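## Task

Carry the orange bin and the green bin, and no other bins, over the benches to the bench edge where the hook currently rests. Put the hook back down in its current spot, lying flat on the bench with its handle sticking out past that same edge. All other objects must finish on the surface they sit on now. Anything that stays in place only because a robot holds it does not count. At the end, open the grippers and move the arms away.

## Robot and tools

Setup. Four identical i2rt Big YAM arms, named arm1, arm2, arm3 and arm4, work around a set of benches. Each has six revolute joints, a two-finger gripper and a wrist camera (arm1_cam_wrist to arm4_cam_wrist). Two fixed cameras, room_a and room_b, watch the room. A loose object may occasionally get nudged by an outside push. Dropping or knocking anything to the floor or out of the work area ends the scene.

Frames. One shared scene frame is used, origin on the floor, +z up. The hand point is the midpoint between the fingertips; the hand's z axis runs along the fingers and the fingers open along its y axis. Hand poses depend on each arm's foot pose, which is never printed. The hand reaches roughly 1.0 m from the joint1 axis. With joints 1 and 6 at zero and the hand level and pointing ahead, the wrist camera rides on top of the hand looking toward the fingertips. Each camera has a pinhole+radial calibration (K, D, T_world_to_cam mapping scene frame to camera, pos_world) given for scene 1; real cameras may be off by a couple of degrees and millimetres, and wrist camera poses also inherit joint reading errors. Results list cameras whose numbers changed.

execute_actions. Argument actions is a list holding exactly one action or none (empty list just reports state and pictures). The action is an object keyed by arm name; each present arm gets a joints object whose keys are joint names with absolute targets, not offsets. Each arm is commanded separately; list only the keys you want. Keys and ranges: joint1_rad -2.879 to 2.879 (yaw about the foot, positive counter-clockwise seen from above, zero facing the way the foot faces); joint2_rad 0 to 3.141 (shoulder, zero has upper arm pointing back near level, increasing lifts it up and forward); joint3_rad 0 to 3.019 (elbow, zero is fully folded, increasing opens); joint4_rad -1.692 to 1.57 (hand pitch, positive tips fingers up); joint5_rad -1.57 to 1.57 (sideways hand swing, positive to the arm's right); joint6_rad -2.094 to 2.094 (hand roll, positive clockwise viewed from behind the hand); gripper_m 0 to 0.093 metres of fingertip gap. Done tolerances: ±0.045, ±0.14, ±0.09, ±0.055, ±0.03, ±0.035 rad, and ±0.003 m for the gripper. Grip force tops out near 50 to 62 N per pad, lower on some. Optional cameras: list of names from the six cameras or "all"; omitted, null or ["all"] gives every camera, [] gives none. Unknown keys, names or out-of-range numbers reject the whole call and nothing moves. All motions in the action start at once and may finish at different times; joints move at different speeds, so the hand can sweep a wide curve between postures. An omitted joint or arm may keep pushing toward an earlier target.

Results. State per robot includes joint_positions, joint torques (whole drive output in joint order, with per-arm offset, scale and noise; friction can mask or fake loads), joint_status, on_its_own, and a pictures line giving image order. joint_status words: off_target (rested away from target, maybe still pushing); contact_stop or time_out (target dropped, holds where it stopped, except a time_out joint may keep a target within 0.375, 0.375, 0.113, 0.225, 0.075, 0.3 rad of its position and keep pushing, shown in on_its_own); not_followed (a self/inter-arm clearance check withheld the arm's targets, a cause line follows; the gripper part still runs, and the arm may retry those targets on later actions). on_its_own reports uncommanded behaviour; "held at" is the held target, not the position. To relieve a pushing joint, command its reported position. Very small target changes may not move a joint. Loaded joints sag when held.

wait: seconds from 0 to 10; commands nothing and returns the same state and images as an empty action.

zoom_image: camera (one of the six names) and region [x0, y0, x1, y1] in pixels of that camera's latest full image, top-left origin, at most 504 by 504.

finished_scene: scene as integer 1 or 2. It ends the scene irreversibly after the last command is held, reports success, and gives the next task. If resuming from a summary, first send an empty action to learn the scene and task.

Cautions. Arms do not stop on contact and can push hard. A hard squeeze between two arms ends the run; hard impacts may too. No state line reports arm-to-arm contact, and the clearance check can be late and ignores fingers, gripper housings and wrist cameras. A stalled arm does not pause the others. Sustained pushing or holding heats motors: MOTOR HOT appears from 85 °C; at 100 °C the arm and its gripper go limp and fall, reported as OVER-TEMPERATURE FAULT with limit_stop_at_motor_heat in joint_status; resend targets after cooling. Some heat persists into the next scene. Avoid drops, slips, slams and forceful pushes; release objects gently and retreat before finishing.

Each tool is called after "Request:" in YAML: its name, and indented under it one key for each argument.

## Session

Request:
execute_actions:
  actions: []

Scene clock: 0.00 s.
Joint torques (N m, as the arm reports them, + toward a larger angle): no reading
arm1.joint_positions: joint1_rad=-0.723 joint2_rad=+0.633 joint3_rad=+1.695 joint4_rad=-1.299 joint5_rad=-0.018 joint6_rad=+0.650 gripper_m=+0.095
arm1.joint_status: not commanded
arm1.hand: x=-0.3817 y=-1.0426 z=+1.4512 quat_wxyz=(-0.421, +0.134, -0.775, -0.452) (m; scene frame)
arm2.joint_positions: joint1_rad=+0.682 joint2_rad=+0.555 joint3_rad=+1.453 joint4_rad=-1.502 joint5_rad=-0.118 joint6_rad=-0.454 gripper_m=+0.095
arm2.joint_status: not commanded
arm2.hand: x=+0.3307 y=-1.0686 z=+1.3034 quat_wxyz=(-0.235, +0.874, -0.136, -0.404) (m; scene frame)
arm3.joint_positions: joint1_rad=-0.441 joint2_rad=+0.388 joint3_rad=+1.407 joint4_rad=-1.566 joint5_rad=+0.243 joint6_rad=-0.245 gripper_m=+0.094
arm3.joint_status: not commanded
arm3.hand: x=-0.5664 y=+1.1163 z=+1.2624 quat_wxyz=(-0.112, -0.713, -0.499, +0.479) (m; scene frame)
arm4.joint_positions: joint1_rad=-0.298 joint2_rad=+0.369 joint3_rad=+1.346 joint4_rad=-1.608 joint5_rad=-0.047 joint6_rad=-0.254 gripper_m=+0.094
arm4.joint_status: not commanded
arm4.hand: x=+0.4748 y=+1.0792 z=+1.2583 quat_wxyz=(-0.237, -0.631, -0.632, +0.382) (m; scene frame)
pictures: arm1_cam_wrist, arm2_cam_wrist, arm3_cam_wrist, arm4_cam_wrist, room_a, room_b
Images, in order (width x height): arm1_cam_wrist 672x504, arm2_cam_wrist 672x504, arm3_cam_wrist 672x504, arm4_cam_wrist 672x504, room_a 672x504, room_b 672x504.

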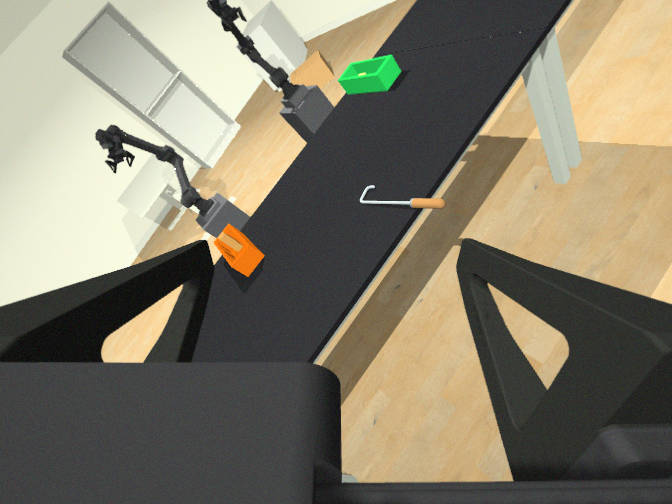

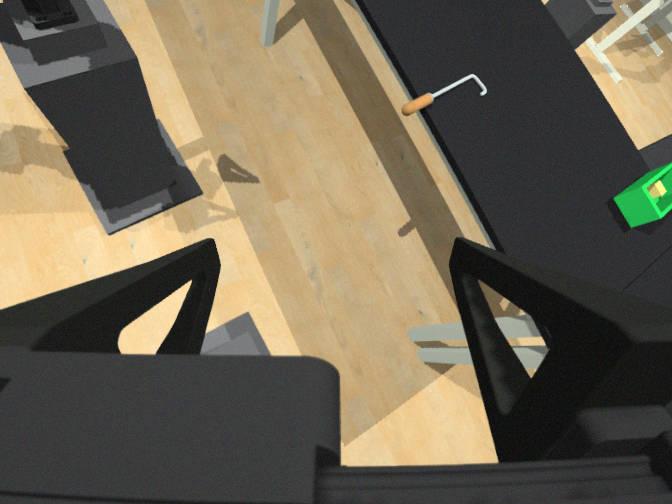

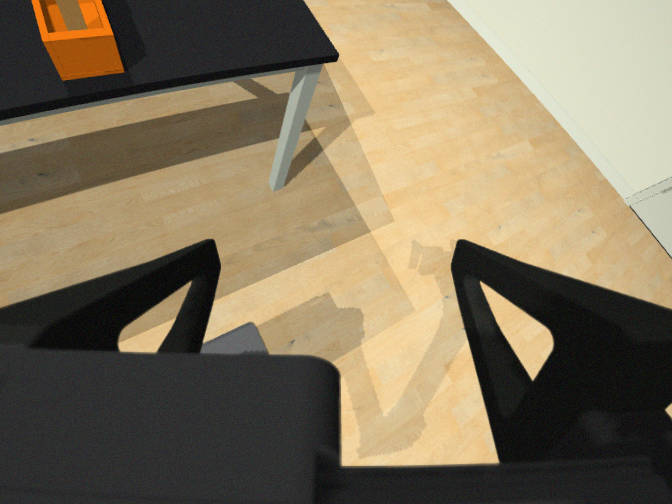

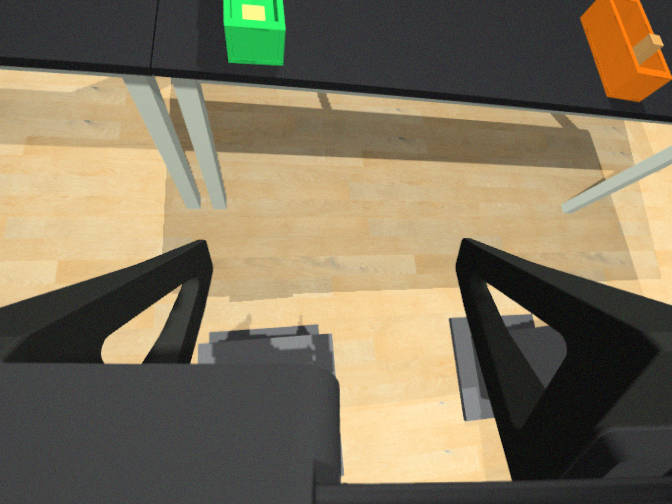

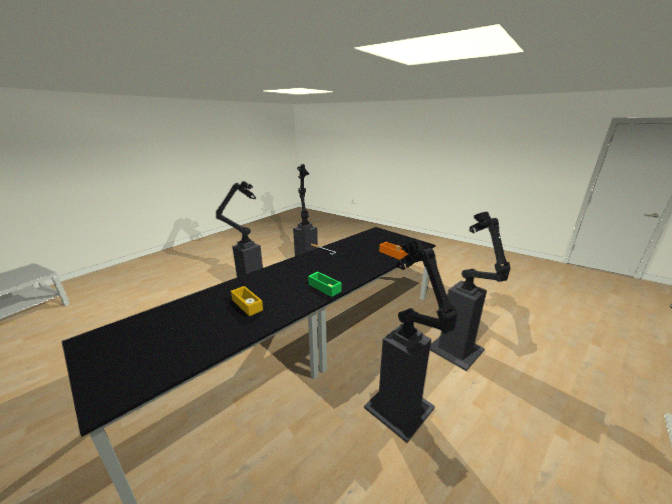

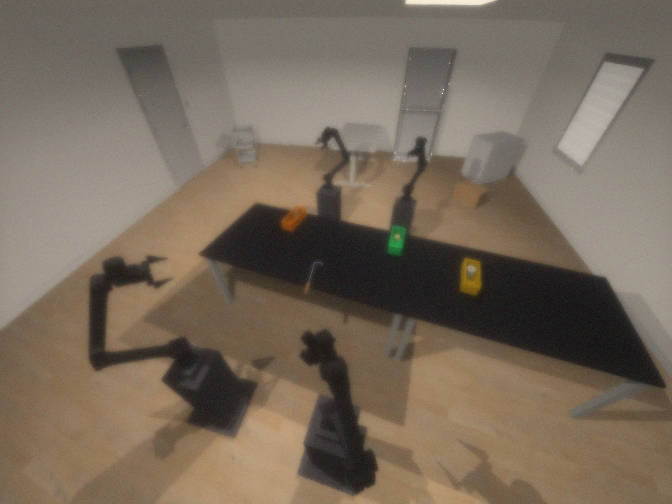

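Request:
zoom_image:
  camera: "room_b"
  region: [180, 170, 520, 340]

Request:
zoom_image:
  camera: "room_a"
  region: [200, 200, 500, 350]

Request:
zoom_image:
  camera: "arm1_cam_wrist"
  region: [190, 30, 490, 300]

Region (180, 170, 520, 340) of room_b's 672x504 image, scaled by 1.482, with more detail than that image has.

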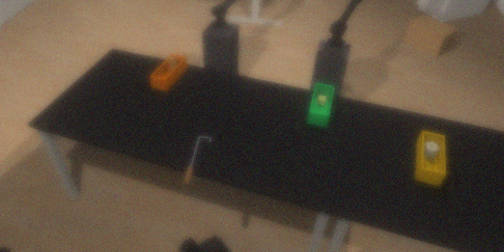

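Region (200, 200, 500, 350) of room_a's 672x504 image, scaled by 1.680, with more detail than that image has.

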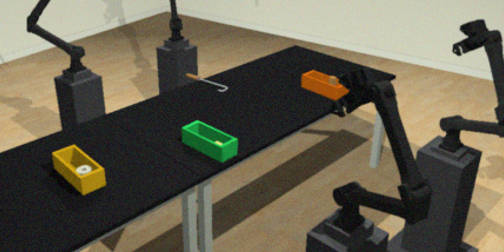

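Region (190, 30, 490, 300) of arm1_cam_wrist's 672x504 image, scaled by 1.680, with more detail than that image has; it fills the top 454 rows of this view, and the rest is white.

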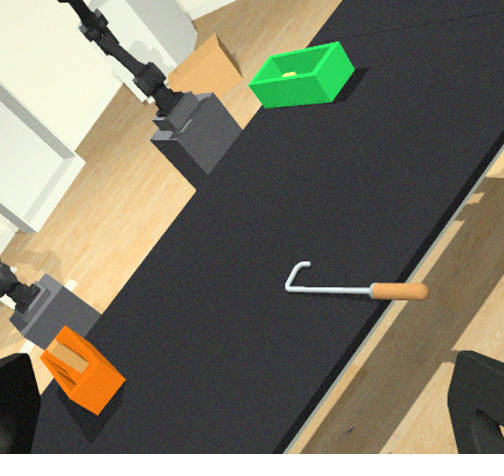

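Request:
execute_actions:
  actions:
    - {"arm1":{"joints":{"joint1_rad":0,"joint2_rad":1.57,"joint3_rad":1.57,"joint4_rad":0,"joint5_rad":0,"joint6_rad":0}},"arm2":{"joints":{"joint1_rad":0,"joint2_rad":1.57,"joint3_rad":1.57,"joint4_rad":-1.0,"joint5_rad":0,"joint6_rad":0}},"arm3":{"joints":{"joint1_rad":0,"joint2_rad":1.57,"joint3_rad":1.2,"joint4_rad":0,"joint5_rad":0,"joint6_rad":0}},"arm4":{"joints":{"joint1_rad":0,"joint2_rad":1.2,"joint3_rad":1.2,"joint4_rad":-0.5,"joint5_rad":0,"joint6_rad":0}}}

Scene clock: 44.40 s.
Joint torques (N m, as the arm reports them, + toward a larger angle): arm1=[ -1.65 -16.53  14.78   2.12  -0.03  -0.1 ] | arm2=[  0.83 -12.16  13.31   2.55   0.05   0.06] | arm3=[ -0.59 -15.84   8.74   2.06  -0.04   0.06] | arm4=[ 1.61 -9.51 10.43  2.67 -0.12  0.1 ]
arm1.joint_positions: joint1_rad=+0.007 joint2_rad=+1.568 joint3_rad=+1.549 joint4_rad=-0.013 joint5_rad=+0.000 joint6_rad=+0.011 gripper_m=+0.095
arm1.joint_status: all done
arm1.hand: x=-0.5774 y=-0.4852 z=+1.2577 quat_wxyz=(-0.454, +0.540, -0.476, -0.525) (m; scene frame)
arm2.joint_positions: joint1_rad=-0.008 joint2_rad=+1.593 joint3_rad=+1.540 joint4_rad=-1.022 joint5_rad=-0.001 joint6_rad=-0.011 gripper_m=+0.095
arm2.joint_status: all done
arm2.hand: x=+0.4315 y=-0.5884 z=+1.0267 quat_wxyz=(-0.169, +0.708, -0.663, -0.178) (m; scene frame)
arm3.joint_positions: joint1_rad=+0.000 joint2_rad=+1.586 joint3_rad=+1.195 joint4_rad=-0.019 joint5_rad=+0.003 joint6_rad=-0.007 gripper_m=+0.094
arm3.joint_status: all done
arm3.hand: x=-0.4898 y=+0.5174 z=+0.9880 quat_wxyz=(-0.386, -0.597, -0.587, +0.387) (m; scene frame)
arm4.joint_positions: joint1_rad=-0.003 joint2_rad=+1.199 joint3_rad=+1.194 joint4_rad=-0.520 joint5_rad=-0.001 joint6_rad=-0.008 gripper_m=+0.094
arm4.joint_status: all done
arm4.hand: x=+0.5028 y=+0.6414 z=+1.1334 quat_wxyz=(-0.348, -0.607, -0.623, +0.350) (m; scene frame)
pictures: arm1_cam_wrist, arm2_cam_wrist, arm3_cam_wrist, arm4_cam_wrist, room_a, room_b
camera_calibration (this result's frames):
arm1_cam_wrist: T_world_to_cam=[[0.991217, 0.131474, -0.0142688, 0.651557], [0.068609, -0.603477, -0.794423, 0.755361], [-0.113057, 0.786466, -0.607197, 1.2107], [0, 0, 0, 1]] pos_world=[-0.560781, -0.581992, 1.34451]
arm2_cam_wrist: T_world_to_cam=[[0.997671, 0.0653591, 0.0194982, -0.419795], [0.0621825, -0.989069, 0.133703, -0.739836], [0.0280237, -0.13218, -0.99083, 1.04844], [0, 0, 0, 1]] pos_world=[0.435441, -0.565729, 1.14592]
arm3_cam_wrist: T_world_to_cam=[[-0.999873, 0.00970534, -0.0126081, -0.484343], [0.0147754, 0.860367, -0.509461, 0.0720208], [0.00590308, -0.509583, -0.860401, 1.24413], [0, 0, 0, 1]] pos_world=[-0.49269, 0.576725, 1.10104]
arm4_cam_wrist: T_world_to_cam=[[-0.999855, -0.00712635, 0.0154559, 0.49076], [-0.0127249, 0.916076, -0.400802, -0.125644], [-0.0113026, -0.400941, -0.916034, 1.42472], [0, 0, 0, 1]] pos_world=[0.505193, 0.689827, 1.24715]
Images, in order (width x height): arm1_cam_wrist 672x504, arm2_cam_wrist 672x504, arm3_cam_wrist 672x504, arm4_cam_wrist 672x504, room_a 672x504, room_b 672x504.

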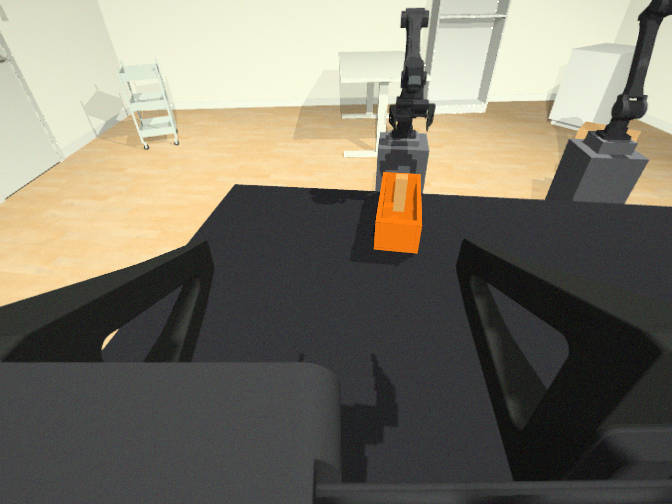

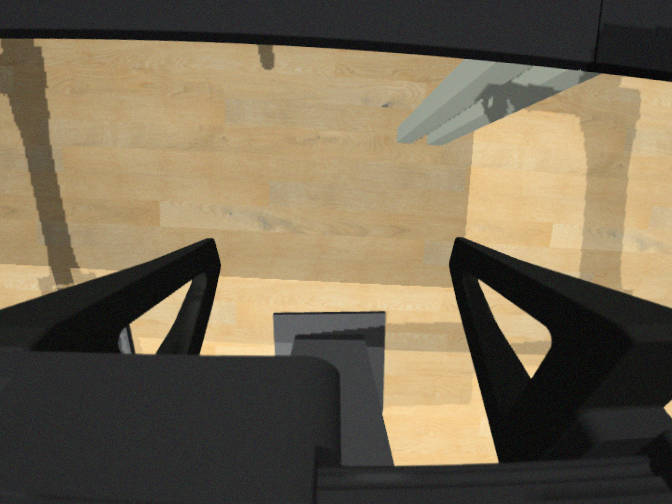

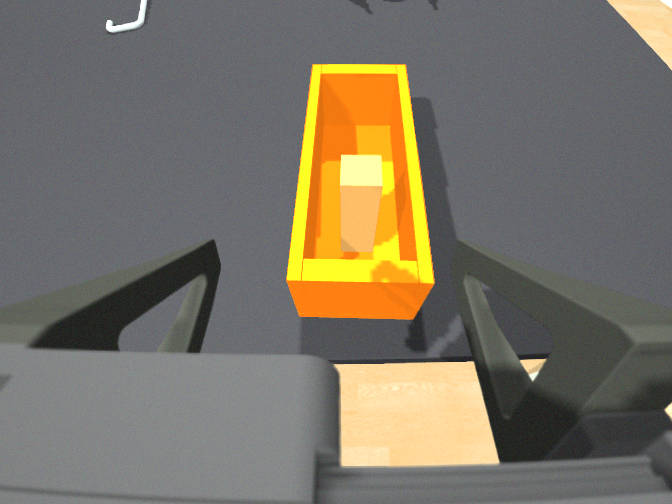

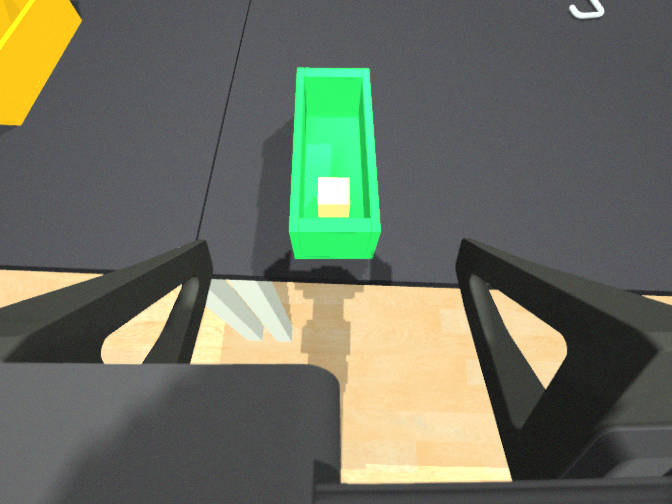

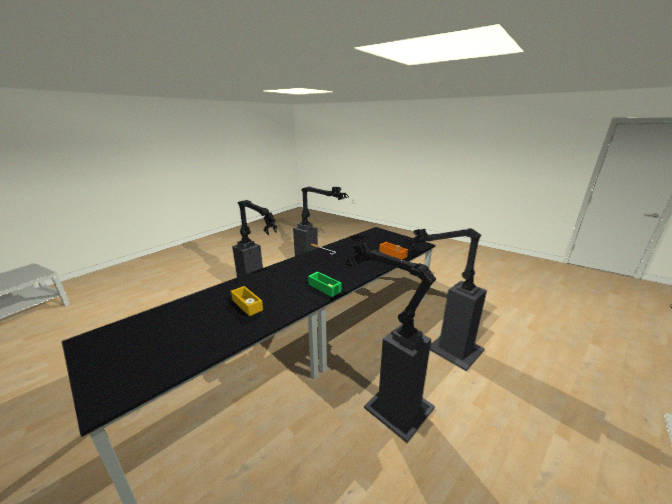

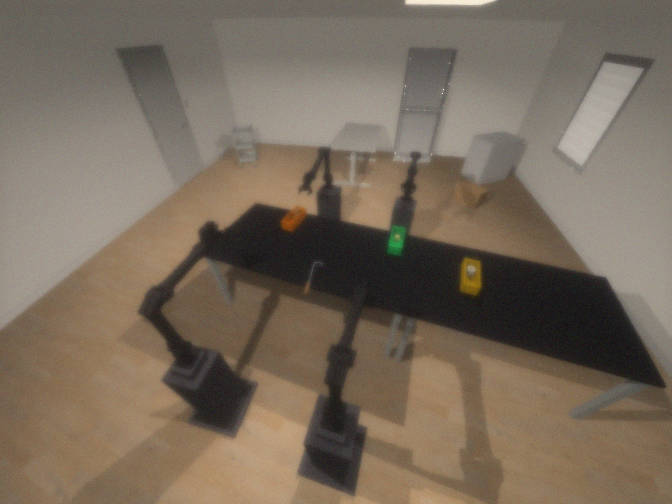

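Request:
execute_actions:
  actions:
    - {"arm1":{"joints":{"joint4_rad":-1.2}},"arm2":{"joints":{"joint3_rad":2.3}},"arm3":{"joints":{"joint1_rad":-0.6}},"arm4":{"joints":{"joint2_rad":0.6}}}
  cameras: []

Scene clock: 71.57 s.
Joint torques (N m, as the arm reports them, + toward a larger angle): arm1=[ -0.76 -16.44  13.97   0.21   0.01  -0.14] | arm2=[ 1.01 -9.25 12.22  3.24  0.02  0.03] | arm3=[ -0.22 -15.95   8.82   1.88   0.04   0.05] | arm4=[ 1.43  1.61  9.21  2.09 -0.1   0.13]
arm1.joint_positions: joint1_rad=+0.007 joint2_rad=+1.568 joint3_rad=+1.549 joint4_rad=-1.192 joint5_rad=+0.000 joint6_rad=+0.010 gripper_m=+0.095
arm1.joint_status: all done
arm1.hand: x=-0.5553 y=-0.6440 z=+1.0361 quat_wxyz=(-0.116, +0.738, -0.651, -0.133) (m; scene frame)
arm2.joint_positions: joint1_rad=-0.008 joint2_rad=+1.564 joint3_rad=+2.266 joint4_rad=-1.019 joint5_rad=-0.001 joint6_rad=-0.011 gripper_m=+0.095
arm2.joint_status: all done
arm2.hand: x=+0.4306 y=-0.5724 z=+1.4353 quat_wxyz=(-0.405, +0.591, -0.553, -0.424) (m; scene frame)
arm3.joint_positions: joint1_rad=-0.603 joint2_rad=+1.586 joint3_rad=+1.195 joint4_rad=-0.018 joint5_rad=+0.001 joint6_rad=-0.005 gripper_m=+0.095
arm3.joint_status: all done
arm3.hand: x=-0.8701 y=+0.6417 z=+0.9834 quat_wxyz=(-0.251, -0.746, -0.385, +0.482) (m; scene frame)
arm4.joint_positions: joint1_rad=-0.003 joint2_rad=+0.597 joint3_rad=+1.191 joint4_rad=-0.508 joint5_rad=-0.001 joint6_rad=-0.008 gripper_m=+0.094
arm4.joint_status: all done
arm4.hand: x=+0.5015 y=+0.8727 z=+1.3882 quat_wxyz=(-0.518, -0.473, -0.488, +0.519) (m; scene frame)
pictures: none
No camera images: the call's "cameras" was empty. Leave "cameras" out to get every camera's image.

Request:
execute_actions:
  actions:
    - {"arm2":{"joints":{"joint1_rad":0.743,"joint2_rad":1.8,"joint3_rad":1.297,"joint4_rad":1.0,"joint5_rad":0.607}},"arm3":{"joints":{"joint1_rad":-0.035,"joint2_rad":1.78,"joint3_rad":0.83,"joint4_rad":0.67,"gripper_m":0.08}},"arm4":{"joints":{"joint2_rad":1.82,"joint3_rad":0.77,"joint4_rad":0.77,"gripper_m":0.08}}}
  cameras: ["arm3_cam_wrist","arm4_cam_wrist"]

Request:
execute_actions:
  actions:
    - {"arm2":{"joints":{"joint2_rad":2.27}}}
  cameras: ["arm2_cam_wrist","room_a","room_b"]

Scene clock: 139.40 s.
Joint torques (N m, as the arm reports them, + toward a larger angle): arm1=[ -0.82 -16.46  13.8    0.25  -0.02  -0.07] | arm2=[  1.1  -14.45   9.89   3.22  -0.12  -0.01] | arm3=[ -1.23 -14.12   6.74   1.94   0.12   0.02] | arm4=[  0.95 -13.89   5.64   2.65  -0.06   0.11]
arm1.joint_positions: joint1_rad=+0.007 joint2_rad=+1.568 joint3_rad=+1.549 joint4_rad=-1.192 joint5_rad=+0.000 joint6_rad=+0.010 gripper_m=+0.095
arm1.joint_status: not commanded
arm1.hand: x=-0.5553 y=-0.6440 z=+1.0361 quat_wxyz=(-0.116, +0.738, -0.651, -0.133) (m; scene frame)
arm2.joint_positions: joint1_rad=+0.735 joint2_rad=+1.815 joint3_rad=+1.295 joint4_rad=+0.972 joint5_rad=+0.605 joint6_rad=-0.007 gripper_m=+0.095
arm2.joint_status: all done
arm2.hand: x=+0.0276 y=-0.6220 z=+1.1419 quat_wxyz=(-0.454, +0.375, -0.423, -0.689) (m; scene frame)
arm3.joint_positions: joint1_rad=-0.029 joint2_rad=+1.786 joint3_rad=+0.816 joint4_rad=+0.653 joint5_rad=-0.001 joint6_rad=-0.005 gripper_m=+0.080
arm3.joint_status: all done
arm3.hand: x=-0.5037 y=+0.5743 z=+0.8179 quat_wxyz=(-0.408, -0.587, -0.560, +0.419) (m; scene frame)
arm4.joint_positions: joint1_rad=-0.003 joint2_rad=+1.805 joint3_rad=+0.767 joint4_rad=+0.749 joint5_rad=-0.001 joint6_rad=-0.008 gripper_m=+0.080
arm4.joint_status: all done
arm4.hand: x=+0.5015 y=+0.5817 z=+0.8342 quat_wxyz=(-0.419, -0.561, -0.577, +0.420) (m; scene frame)
pictures: arm3_cam_wrist, arm4_cam_wrist
camera_calibration (this result's frames):
arm3_cam_wrist: T_world_to_cam=[[-0.999235, 0.0359608, -0.0153748, -0.513427], [0.0381329, 0.808528, -0.587221, 0.0417244], [-0.00868596, -0.587358, -0.809281, 1.12227], [0, 0, 0, 1]] pos_world=[-0.504877, 0.6439, 0.924837]
arm4_cam_wrist: T_world_to_cam=[[-0.999892, -0.00536163, 0.013687, 0.494103], [-0.0125468, 0.796419, -0.604615, 0.0486689], [-0.00765884, -0.604721, -0.7964, 1.14356], [0, 0, 0, 1]] pos_world=[0.503418, 0.655423, 0.933394]
Images, in order (width x height): arm3_cam_wrist 672x504, arm4_cam_wrist 672x504.

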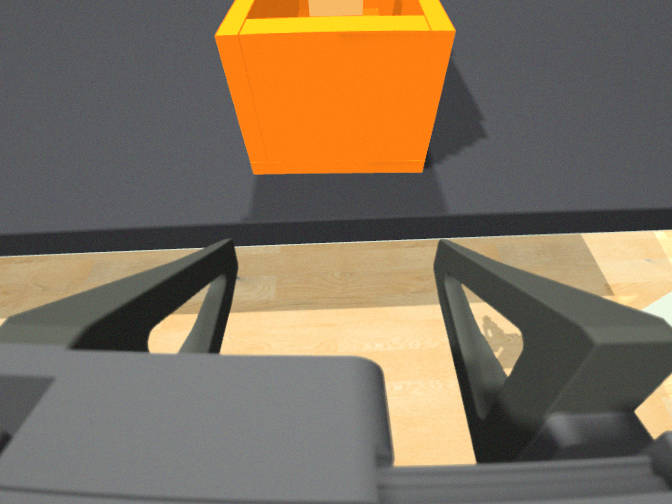

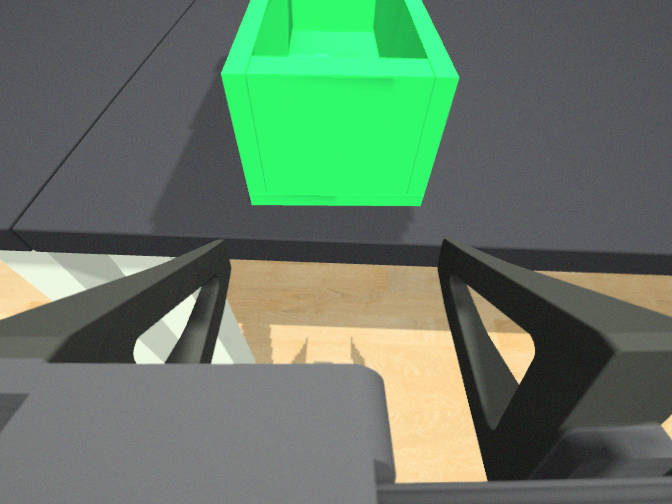

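Scene clock: 140.83 s.
Joint torques (N m, as the arm reports them, + toward a larger angle): arm1=[ -0.93 -15.95  14.05   0.23  -0.06  -0.02] | arm2=[  1.   -17.19   9.06   2.77   0.11   0.04] | arm3=[ -1.22 -13.88   6.69   1.97   0.11   0.01] | arm4=[  1.48 -13.28   5.79   2.81  -0.08   0.07]
arm1.joint_positions: joint1_rad=+0.007 joint2_rad=+1.568 joint3_rad=+1.549 joint4_rad=-1.192 joint5_rad=+0.000 joint6_rad=+0.010 gripper_m=+0.095
arm1.joint_status: not commanded
arm1.hand: x=-0.5553 y=-0.6440 z=+1.0361 quat_wxyz=(-0.116, +0.738, -0.651, -0.133) (m; scene frame)
arm2.joint_positions: joint1_rad=+0.735 joint2_rad=+2.293 joint3_rad=+1.270 joint4_rad=+0.986 joint5_rad=+0.605 joint6_rad=-0.007 gripper_m=+0.095
arm2.joint_status: all done
arm2.hand: x=+0.0041 y=-0.5993 z=+0.7914 quat_wxyz=(-0.450, +0.561, -0.448, -0.531) (m; scene frame)
arm3.joint_positions: joint1_rad=-0.029 joint2_rad=+1.786 joint3_rad=+0.816 joint4_rad=+0.653 joint5_rad=-0.001 joint6_rad=-0.005 gripper_m=+0.080
arm3.joint_status: not commanded
arm3.hand: x=-0.5037 y=+0.5743 z=+0.8179 quat_wxyz=(-0.408, -0.587, -0.560, +0.419) (m; scene frame)
arm4.joint_positions: joint1_rad=-0.003 joint2_rad=+1.805 joint3_rad=+0.767 joint4_rad=+0.749 joint5_rad=-0.001 joint6_rad=-0.008 gripper_m=+0.080
arm4.joint_status: not commanded
arm4.hand: x=+0.5015 y=+0.5817 z=+0.8342 quat_wxyz=(-0.419, -0.561, -0.577, +0.420) (m; scene frame)
pictures: arm2_cam_wrist, room_a, room_b
camera_calibration (this result's frames):
arm2_cam_wrist: T_world_to_cam=[[0.98304, 0.179725, 0.0364859, 0.0670187], [0.138612, -0.597889, -0.789503, 0.272167], [-0.120079, 0.781171, -0.612661, 1.07448], [0, 0, 0, 1]] pos_world=[0.025415, -0.688674, 0.870725]
Images, in order (width x height): arm2_cam_wrist 672x504, room_a 672x504, room_b 672x504.

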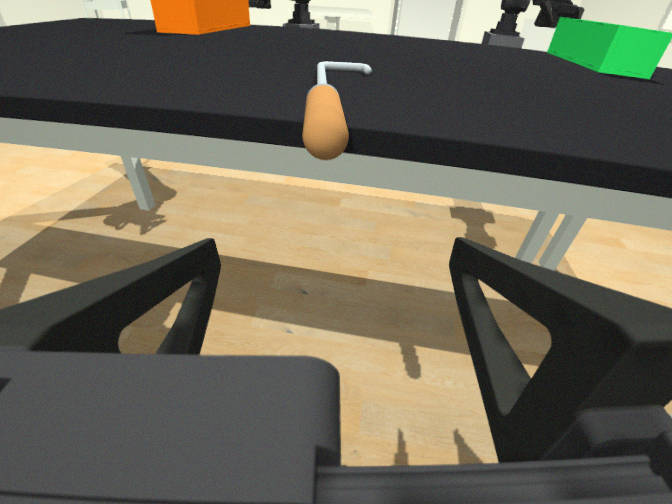

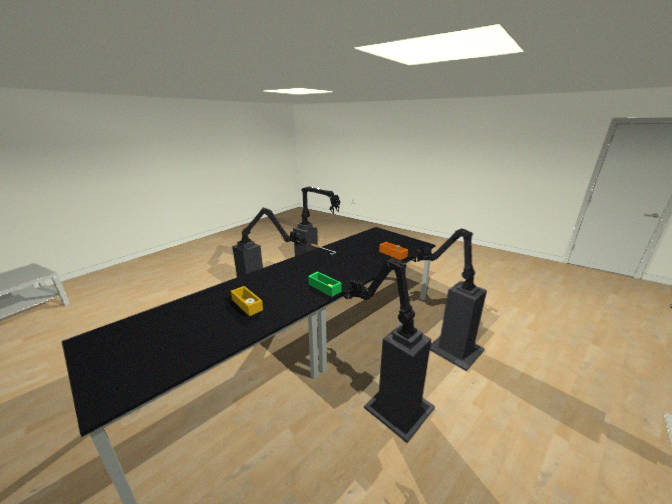

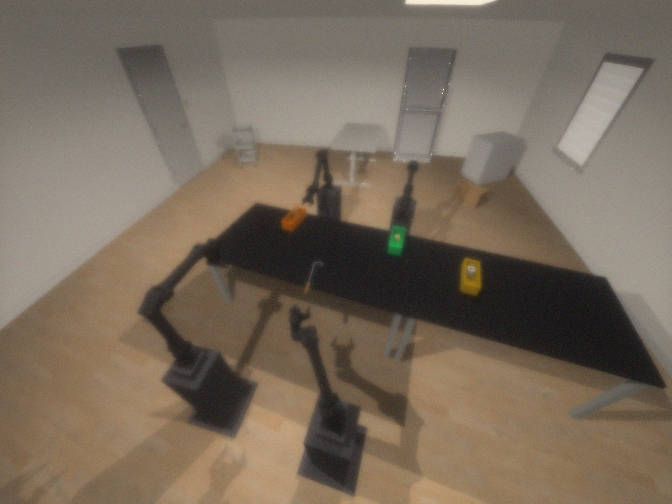

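Request:
execute_actions:
  actions:
    - {"arm2":{"joints":{"joint1_rad":0.655,"joint2_rad":2.435,"joint3_rad":1.64,"joint4_rad":0.855,"joint5_rad":0.482}},"arm3":{"joints":{"joint2_rad":1.927,"joint3_rad":1.018,"joint4_rad":0.645}},"arm4":{"joints":{"joint2_rad":1.97,"joint3_rad":0.945,"joint4_rad":0.74}}}
  cameras: ["arm2_cam_wrist","arm3_cam_wrist","arm4_cam_wrist"]

Scene clock: 172.30 s.
Joint torques (N m, as the arm reports them, + toward a larger angle): arm1=[ -1.3  -16.22  13.84   0.32  -0.02  -0.09] | arm2=[  0.67 -19.39  11.01   1.68  -0.1    0.03] | arm3=[ -1.13 -16.89   9.1    1.29   0.11   0.04] | arm4=[  0.74 -15.86   8.     1.55  -0.08   0.08]
arm1.joint_positions: joint1_rad=+0.007 joint2_rad=+1.568 joint3_rad=+1.549 joint4_rad=-1.192 joint5_rad=+0.000 joint6_rad=+0.010 gripper_m=+0.095
arm1.joint_status: not commanded
arm1.hand: x=-0.5553 y=-0.6440 z=+1.0361 quat_wxyz=(-0.116, +0.738, -0.651, -0.133) (m; scene frame)
arm2.joint_positions: joint1_rad=+0.648 joint2_rad=+2.451 joint3_rad=+1.603 joint4_rad=+0.868 joint5_rad=+0.485 joint6_rad=-0.007 gripper_m=+0.095
arm2.joint_status: all done
arm2.hand: x=-0.0206 y=-0.4981 z=+0.7932 quat_wxyz=(-0.444, +0.548, -0.437, -0.559) (m; scene frame)
arm3.joint_positions: joint1_rad=-0.029 joint2_rad=+1.939 joint3_rad=+0.974 joint4_rad=+0.647 joint5_rad=-0.001 joint6_rad=-0.005 gripper_m=+0.080
arm3.joint_status: all done
arm3.hand: x=-0.5056 y=+0.5206 z=+0.7920 quat_wxyz=(-0.408, -0.587, -0.560, +0.418) (m; scene frame)
arm4.joint_positions: joint1_rad=-0.003 joint2_rad=+1.953 joint3_rad=+0.914 joint4_rad=+0.749 joint5_rad=-0.001 joint6_rad=-0.008 gripper_m=+0.080
arm4.joint_status: all done
arm4.hand: x=+0.5020 y=+0.5320 z=+0.8065 quat_wxyz=(-0.419, -0.561, -0.577, +0.420) (m; scene frame)
pictures: arm2_cam_wrist, arm3_cam_wrist, arm4_cam_wrist
camera_calibration (this result's frames):
arm2_cam_wrist: T_world_to_cam=[[0.97746, 0.211055, 0.00520588, 0.113398], [0.125362, -0.560397, -0.818682, 0.379023], [-0.169869, 0.800882, -0.574224, 0.971878], [0, 0, 0, 1]] pos_world=[0.00673551, -0.58989, 0.867784]
arm3_cam_wrist: T_world_to_cam=[[-0.999235, 0.0359616, -0.0153795, -0.513779], [0.0381429, 0.808976, -0.586603, 0.0693707], [-0.0086536, -0.586741, -0.809729, 1.06981], [0, 0, 0, 1]] pos_world=[-0.506774, 0.590059, 0.899049]
arm4_cam_wrist: T_world_to_cam=[[-0.999892, -0.00536911, 0.0136965, 0.494693], [-0.0125497, 0.79711, -0.603703, 0.0703954], [-0.00767626, -0.60381, -0.797092, 1.09156], [0, 0, 0, 1]] pos_world=[0.503902, 0.605635, 0.905792]
Images, in order (width x height): arm2_cam_wrist 672x504, arm3_cam_wrist 672x504, arm4_cam_wrist 672x504.

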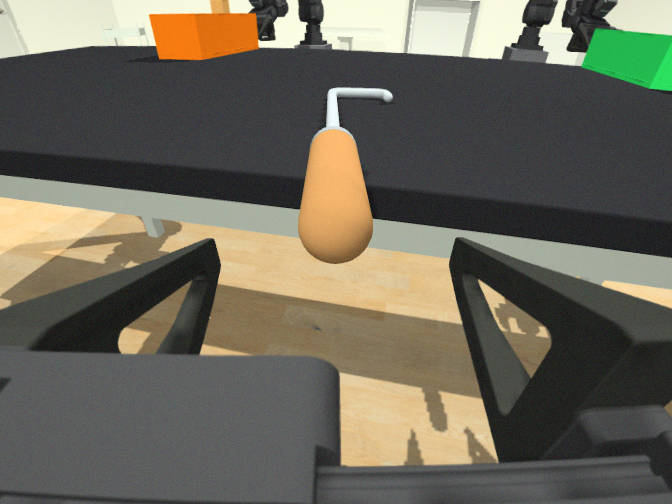

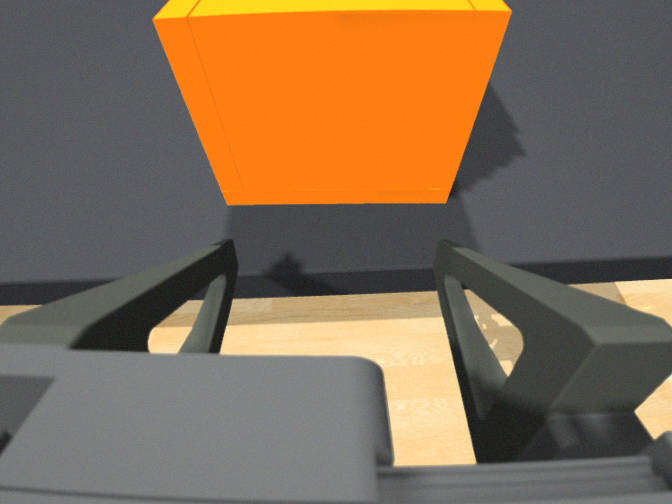

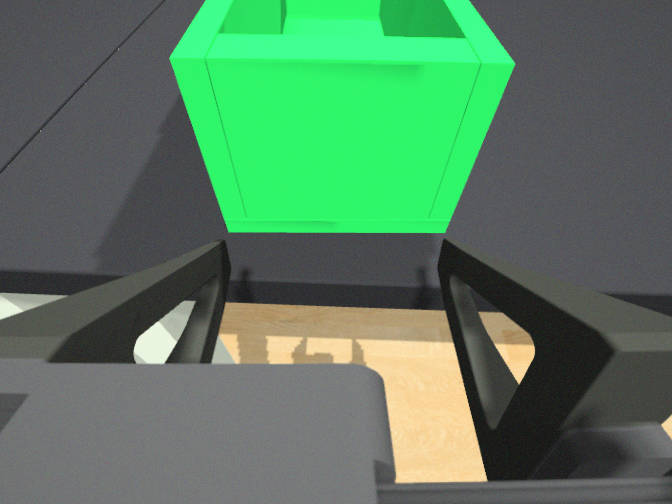

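Request:
execute_actions:
  actions:
    - {"arm2":{"joints":{"joint1_rad":0.605,"joint2_rad":2.585,"joint3_rad":1.985,"joint4_rad":0.655,"joint5_rad":0.432}},"arm3":{"joints":{"joint2_rad":2.02,"joint3_rad":1.23,"joint4_rad":0.62}},"arm4":{"joints":{"joint2_rad":2.06,"joint3_rad":1.13,"joint4_rad":0.70}}}
  cameras: ["arm2_cam_wrist","arm3_cam_wrist","arm4_cam_wrist","room_b"]

Scene clock: 195.77 s.
Joint torques (N m, as the arm reports them, + toward a larger angle): arm1=[ -1.98 -16.04  13.74   0.19  -0.02  -0.14] | arm2=[  0.8  -22.65  13.03   1.66  -0.1    0.  ] | arm3=[ -0.77 -19.12   9.82   1.4    0.07   0.03] | arm4=[  1.1  -18.24   8.77   1.67  -0.03   0.04]
arm1.joint_positions: joint1_rad=+0.007 joint2_rad=+1.568 joint3_rad=+1.549 joint4_rad=-1.192 joint5_rad=+0.000 joint6_rad=+0.010 gripper_m=+0.095
arm1.joint_status: not commanded
arm1.hand: x=-0.5553 y=-0.6440 z=+1.0361 quat_wxyz=(-0.116, +0.738, -0.651, -0.133) (m; scene frame)
arm2.joint_positions: joint1_rad=+0.602 joint2_rad=+2.603 joint3_rad=+1.938 joint4_rad=+0.669 joint5_rad=+0.435 joint6_rad=-0.007 gripper_m=+0.095
arm2.joint_status: all done
arm2.hand: x=-0.0423 y=-0.4215 z=+0.7870 quat_wxyz=(-0.441, +0.555, -0.437, -0.554) (m; scene frame)
arm3.joint_positions: joint1_rad=-0.029 joint2_rad=+2.031 joint3_rad=+1.187 joint4_rad=+0.620 joint5_rad=+0.001 joint6_rad=-0.004 gripper_m=+0.080
arm3.joint_status: all done
arm3.hand: x=-0.5093 y=+0.4488 z=+0.8219 quat_wxyz=(-0.433, -0.568, -0.540, +0.446) (m; scene frame)
arm4.joint_positions: joint1_rad=-0.003 joint2_rad=+2.041 joint3_rad=+1.097 joint4_rad=+0.709 joint5_rad=-0.001 joint6_rad=-0.007 gripper_m=+0.080
arm4.joint_status: all done
arm4.hand: x=+0.5031 y=+0.4699 z=+0.8199 quat_wxyz=(-0.435, -0.550, -0.565, +0.435) (m; scene frame)
pictures: arm2_cam_wrist, arm3_cam_wrist, arm4_cam_wrist, room_b
camera_calibration (this result's frames):
arm2_cam_wrist: T_world_to_cam=[[0.976294, 0.216023, 0.0135774, 0.113935], [0.137434, -0.570215, -0.809918, 0.409093], [-0.167219, 0.792584, -0.586386, 0.909451], [0, 0, 0, 1]] pos_world=[-0.0153796, -0.512158, 0.863074]
arm3_cam_wrist: T_world_to_cam=[[-0.999179, 0.0375451, -0.0152069, -0.515269], [0.038255, 0.751149, -0.659023, 0.230619], [-0.0133204, -0.659064, -0.751969, 1.03452], [0, 0, 0, 1]] pos_world=[-0.509888, 0.527929, 0.922073]
arm4_cam_wrist: T_world_to_cam=[[-0.999909, -0.00557266, 0.0122985, 0.496503], [-0.0122079, 0.762272, -0.647142, 0.179783], [-0.00576849, -0.647233, -0.76227, 1.05564], [0, 0, 0, 1]] pos_world=[0.504742, 0.548967, 0.914921]
Images, in order (width x height): arm2_cam_wrist 672x504, arm3_cam_wrist 672x504, arm4_cam_wrist 672x504, room_b 672x504.

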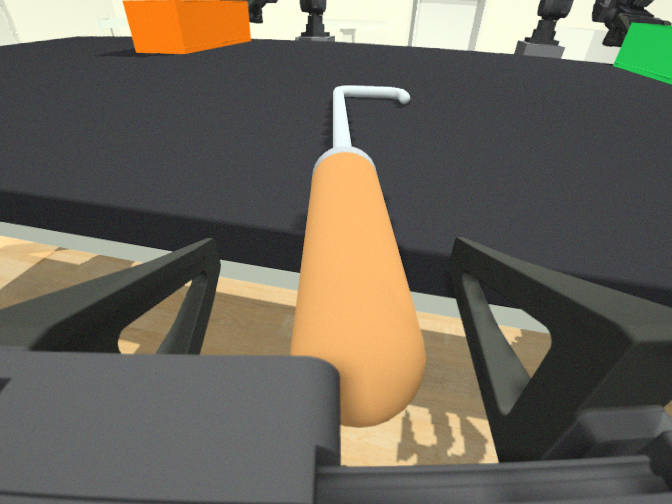

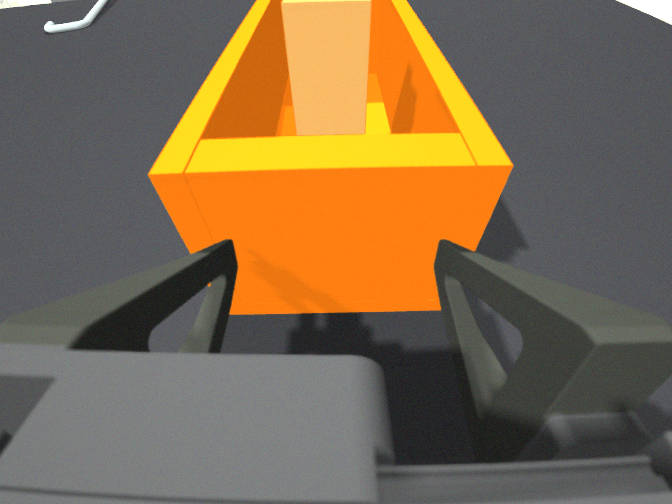

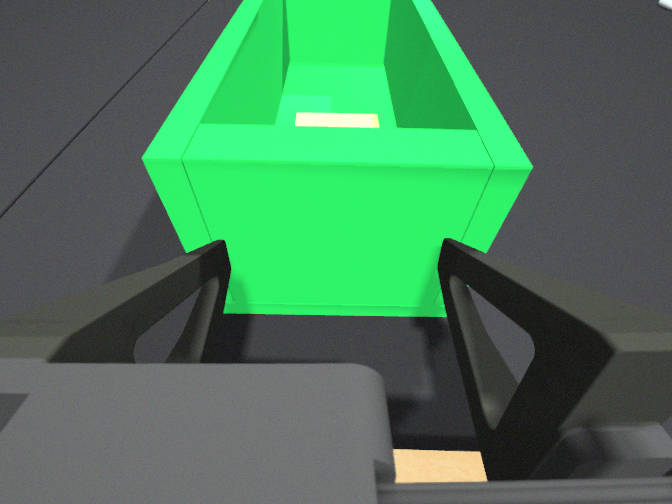

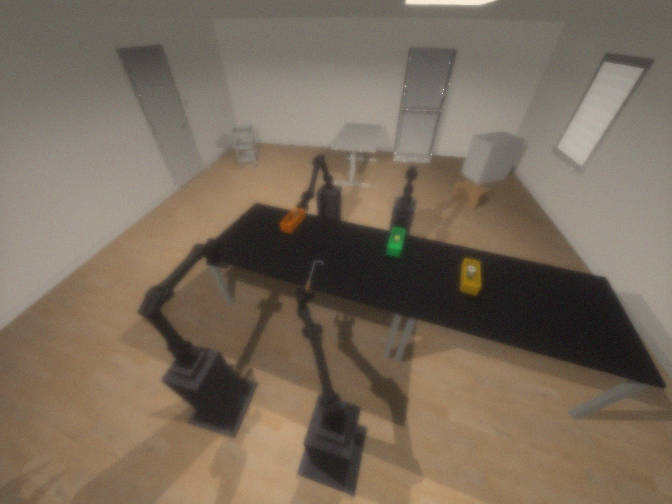

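Request:
execute_actions:
  actions:
    - {"arm2":{"joints":{"gripper_m":0.015}},"arm3":{"joints":{"joint2_rad":2.174,"joint3_rad":1.474,"joint4_rad":0.534}},"arm4":{"joints":{"joint2_rad":2.216,"joint3_rad":1.392,"joint4_rad":0.61}}}
  cameras: ["arm2_cam_wrist","arm3_cam_wrist","arm4_cam_wrist"]

Scene clock: 202.93 s.
Joint torques (N m, as the arm reports them, + toward a larger angle): arm1=[ -1.17 -16.22  13.78   0.32  -0.01  -0.1 ] | arm2=[  0.94 -22.12  13.09   1.7   -0.04   0.03] | arm3=[ -0.98 -21.51  11.33   1.35   0.05   0.  ] | arm4=[  0.49 -21.2   10.15   1.61  -0.07   0.08]
arm1.joint_positions: joint1_rad=+0.007 joint2_rad=+1.568 joint3_rad=+1.549 joint4_rad=-1.192 joint5_rad=+0.000 joint6_rad=+0.010 gripper_m=+0.095
arm1.joint_status: not commanded
arm1.hand: x=-0.5553 y=-0.6440 z=+1.0361 quat_wxyz=(-0.116, +0.738, -0.651, -0.133) (m; scene frame)
arm2.joint_positions: joint1_rad=+0.602 joint2_rad=+2.603 joint3_rad=+1.938 joint4_rad=+0.669 joint5_rad=+0.433 joint6_rad=-0.007 gripper_m=+0.028
arm2.joint_status: gripper_m off_target (ended at +0.028, target +0.015)
arm2.hand: x=-0.0425 y=-0.4215 z=+0.7870 quat_wxyz=(-0.441, +0.555, -0.437, -0.554) (m; scene frame)
arm3.joint_positions: joint1_rad=-0.029 joint2_rad=+2.188 joint3_rad=+1.417 joint4_rad=+0.535 joint5_rad=+0.001 joint6_rad=-0.004 gripper_m=+0.080
arm3.joint_status: all done
arm3.hand: x=-0.5117 y=+0.3837 z=+0.7991 quat_wxyz=(-0.430, -0.570, -0.542, +0.442) (m; scene frame)
arm4.joint_positions: joint1_rad=-0.003 joint2_rad=+2.200 joint3_rad=+1.352 joint4_rad=+0.618 joint5_rad=-0.001 joint6_rad=-0.007 gripper_m=+0.080
arm4.joint_status: all done
arm4.hand: x=+0.5038 y=+0.3958 z=+0.8023 quat_wxyz=(-0.436, -0.549, -0.564, +0.437) (m; scene frame)
pictures: arm2_cam_wrist, arm3_cam_wrist, arm4_cam_wrist
camera_calibration (this result's frames):
arm2_cam_wrist: T_world_to_cam=[[0.976051, 0.217143, 0.0131995, 0.11489], [0.137789, -0.570126, -0.80992, 0.409148], [-0.168343, 0.792342, -0.586392, 0.90931], [0, 0, 0, 1]] pos_world=[-0.0154392, -0.512166, 0.863072]
arm3_cam_wrist: T_world_to_cam=[[-0.999178, 0.0375555, -0.0152565, -0.515547], [0.0384403, 0.758393, -0.650663, 0.255167], [-0.0128655, -0.650715, -0.759213, 0.977231], [0, 0, 0, 1]] pos_world=[-0.512359, 0.461744, 0.900089]
arm4_cam_wrist: T_world_to_cam=[[-0.999911, -0.0048083, 0.0124434, 0.496646], [-0.011748, 0.759305, -0.650629, 0.228654], [-0.00631991, -0.650717, -0.759294, 0.993467], [0, 0, 0, 1]] pos_world=[0.505566, 0.475236, 0.896922]
Images, in order (width x height): arm2_cam_wrist 672x504, arm3_cam_wrist 672x504, arm4_cam_wrist 672x504.

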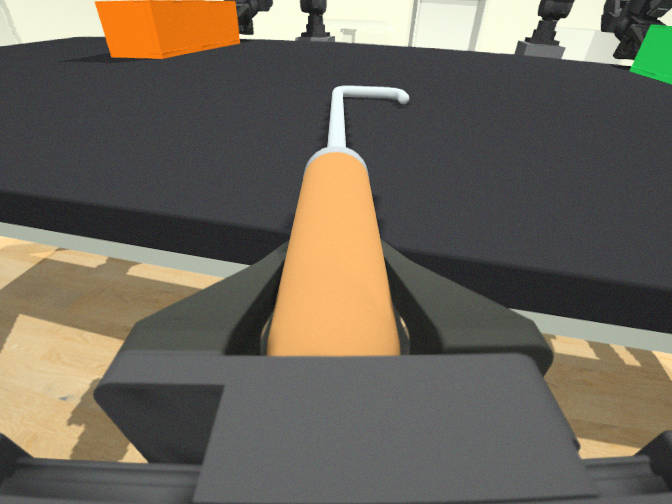

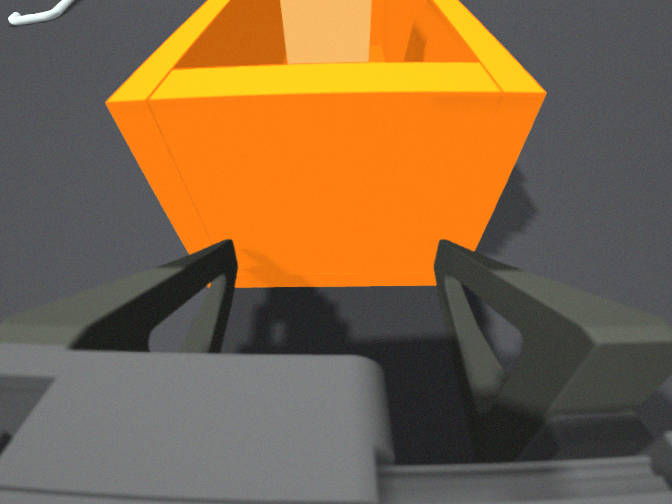

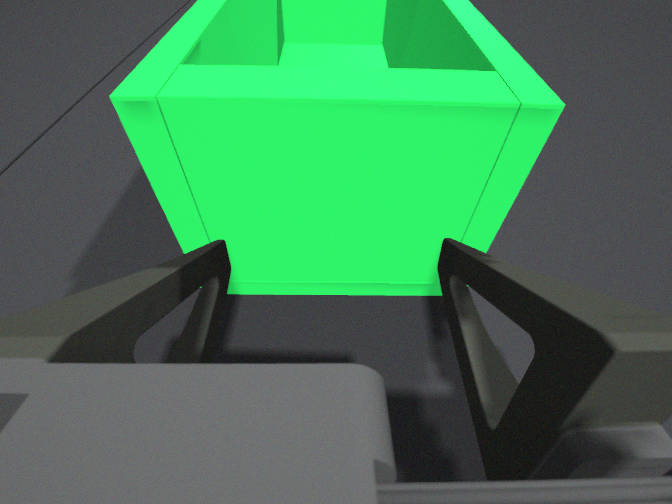

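Request:
execute_actions:
  actions:
    - {"arm2":{"joints":{"joint2_rad":2.42,"joint4_rad":0.52}},"arm3":{"joints":{"joint2_rad":2.337,"joint3_rad":1.815,"joint4_rad":0.39}},"arm4":{"joints":{"joint2_rad":2.365,"joint3_rad":1.715,"joint4_rad":0.47}}}
  cameras: ["arm2_cam_wrist","arm3_cam_wrist","arm4_cam_wrist"]

Scene clock: 210.90 s.
Joint torques (N m, as the arm reports them, + toward a larger angle): arm1=[ -1.01 -16.27  13.83   0.38  -0.02  -0.13] | arm2=[  0.87 -24.98  14.07   2.69  -0.01   0.02] | arm3=[ -1.03 -24.28  11.9    1.31  -0.03   0.06] | arm4=[  1.65 -22.85  11.35   1.64   0.02  -0.03]
arm1.joint_positions: joint1_rad=+0.007 joint2_rad=+1.568 joint3_rad=+1.549 joint4_rad=-1.192 joint5_rad=+0.000 joint6_rad=+0.010 gripper_m=+0.095
arm1.joint_status: not commanded
arm1.hand: x=-0.5553 y=-0.6440 z=+1.0361 quat_wxyz=(-0.116, +0.738, -0.651, -0.133) (m; scene frame)
arm2.joint_positions: joint1_rad=+0.602 joint2_rad=+2.475 joint3_rad=+1.938 joint4_rad=+0.509 joint5_rad=+0.433 joint6_rad=-0.007 gripper_m=+0.028
arm2.joint_status: all done
arm2.hand: x=-0.0471 y=-0.4158 z=+0.8653 quat_wxyz=(-0.438, +0.566, -0.439, -0.544) (m; scene frame)
arm3.joint_positions: joint1_rad=-0.029 joint2_rad=+2.348 joint3_rad=+1.760 joint4_rad=+0.391 joint5_rad=+0.003 joint6_rad=-0.007 gripper_m=+0.080
arm3.joint_status: all done
arm3.hand: x=-0.5158 y=+0.2985 z=+0.8150 quat_wxyz=(-0.439, -0.561, -0.534, +0.455) (m; scene frame)
arm4.joint_positions: joint1_rad=-0.003 joint2_rad=+2.340 joint3_rad=+1.676 joint4_rad=+0.480 joint5_rad=-0.002 joint6_rad=-0.001 gripper_m=+0.080
arm4.joint_status: all done
arm4.hand: x=+0.5053 y=+0.3107 z=+0.8219 quat_wxyz=(-0.450, -0.540, -0.552, +0.447) (m; scene frame)
pictures: arm2_cam_wrist, arm3_cam_wrist, arm4_cam_wrist
camera_calibration (this result's frames):
arm2_cam_wrist: T_world_to_cam=[[0.975509, 0.21838, 0.0263086, 0.106252], [0.153417, -0.589804, -0.792839, 0.454236], [-0.157623, 0.777458, -0.608863, 0.963707], [0, 0, 0, 1]] pos_world=[-0.0214347, -0.504535, 0.944106]
arm3_cam_wrist: T_world_to_cam=[[-0.999179, 0.0387775, -0.011709, -0.519498], [0.0363961, 0.732577, -0.679711, 0.360677], [-0.0177798, -0.679579, -0.733387, 0.918872], [0, 0, 0, 1]] pos_world=[-0.515862, 0.380367, 0.912962]
arm4_cam_wrist: T_world_to_cam=[[-0.999978, -0.00436619, 0.00507809, 0.503443], [-0.00665889, 0.729069, -0.684408, 0.340606], [-0.000714026, -0.684426, -0.729082, 0.935817], [0, 0, 0, 1]] pos_world=[0.506368, 0.39437, 0.912844]
Images, in order (width x height): arm2_cam_wrist 672x504, arm3_cam_wrist 672x504, arm4_cam_wrist 672x504.

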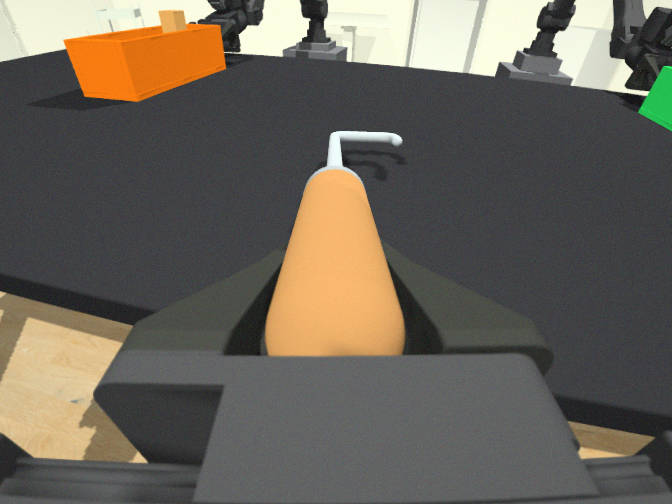

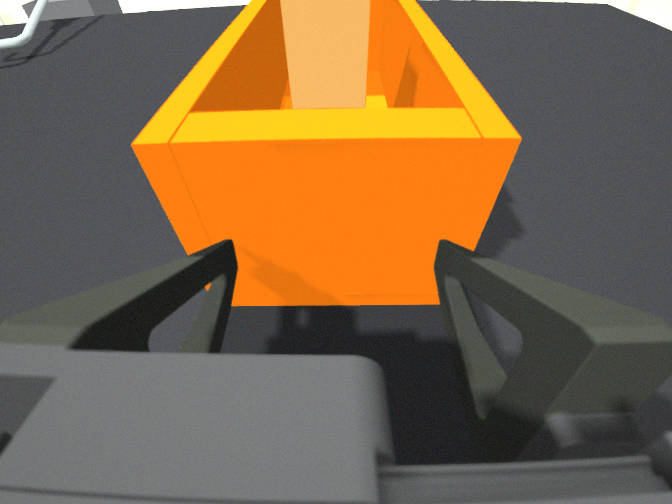

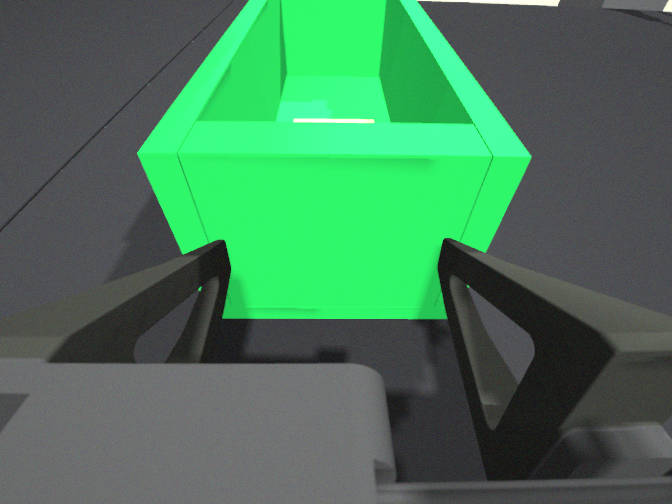

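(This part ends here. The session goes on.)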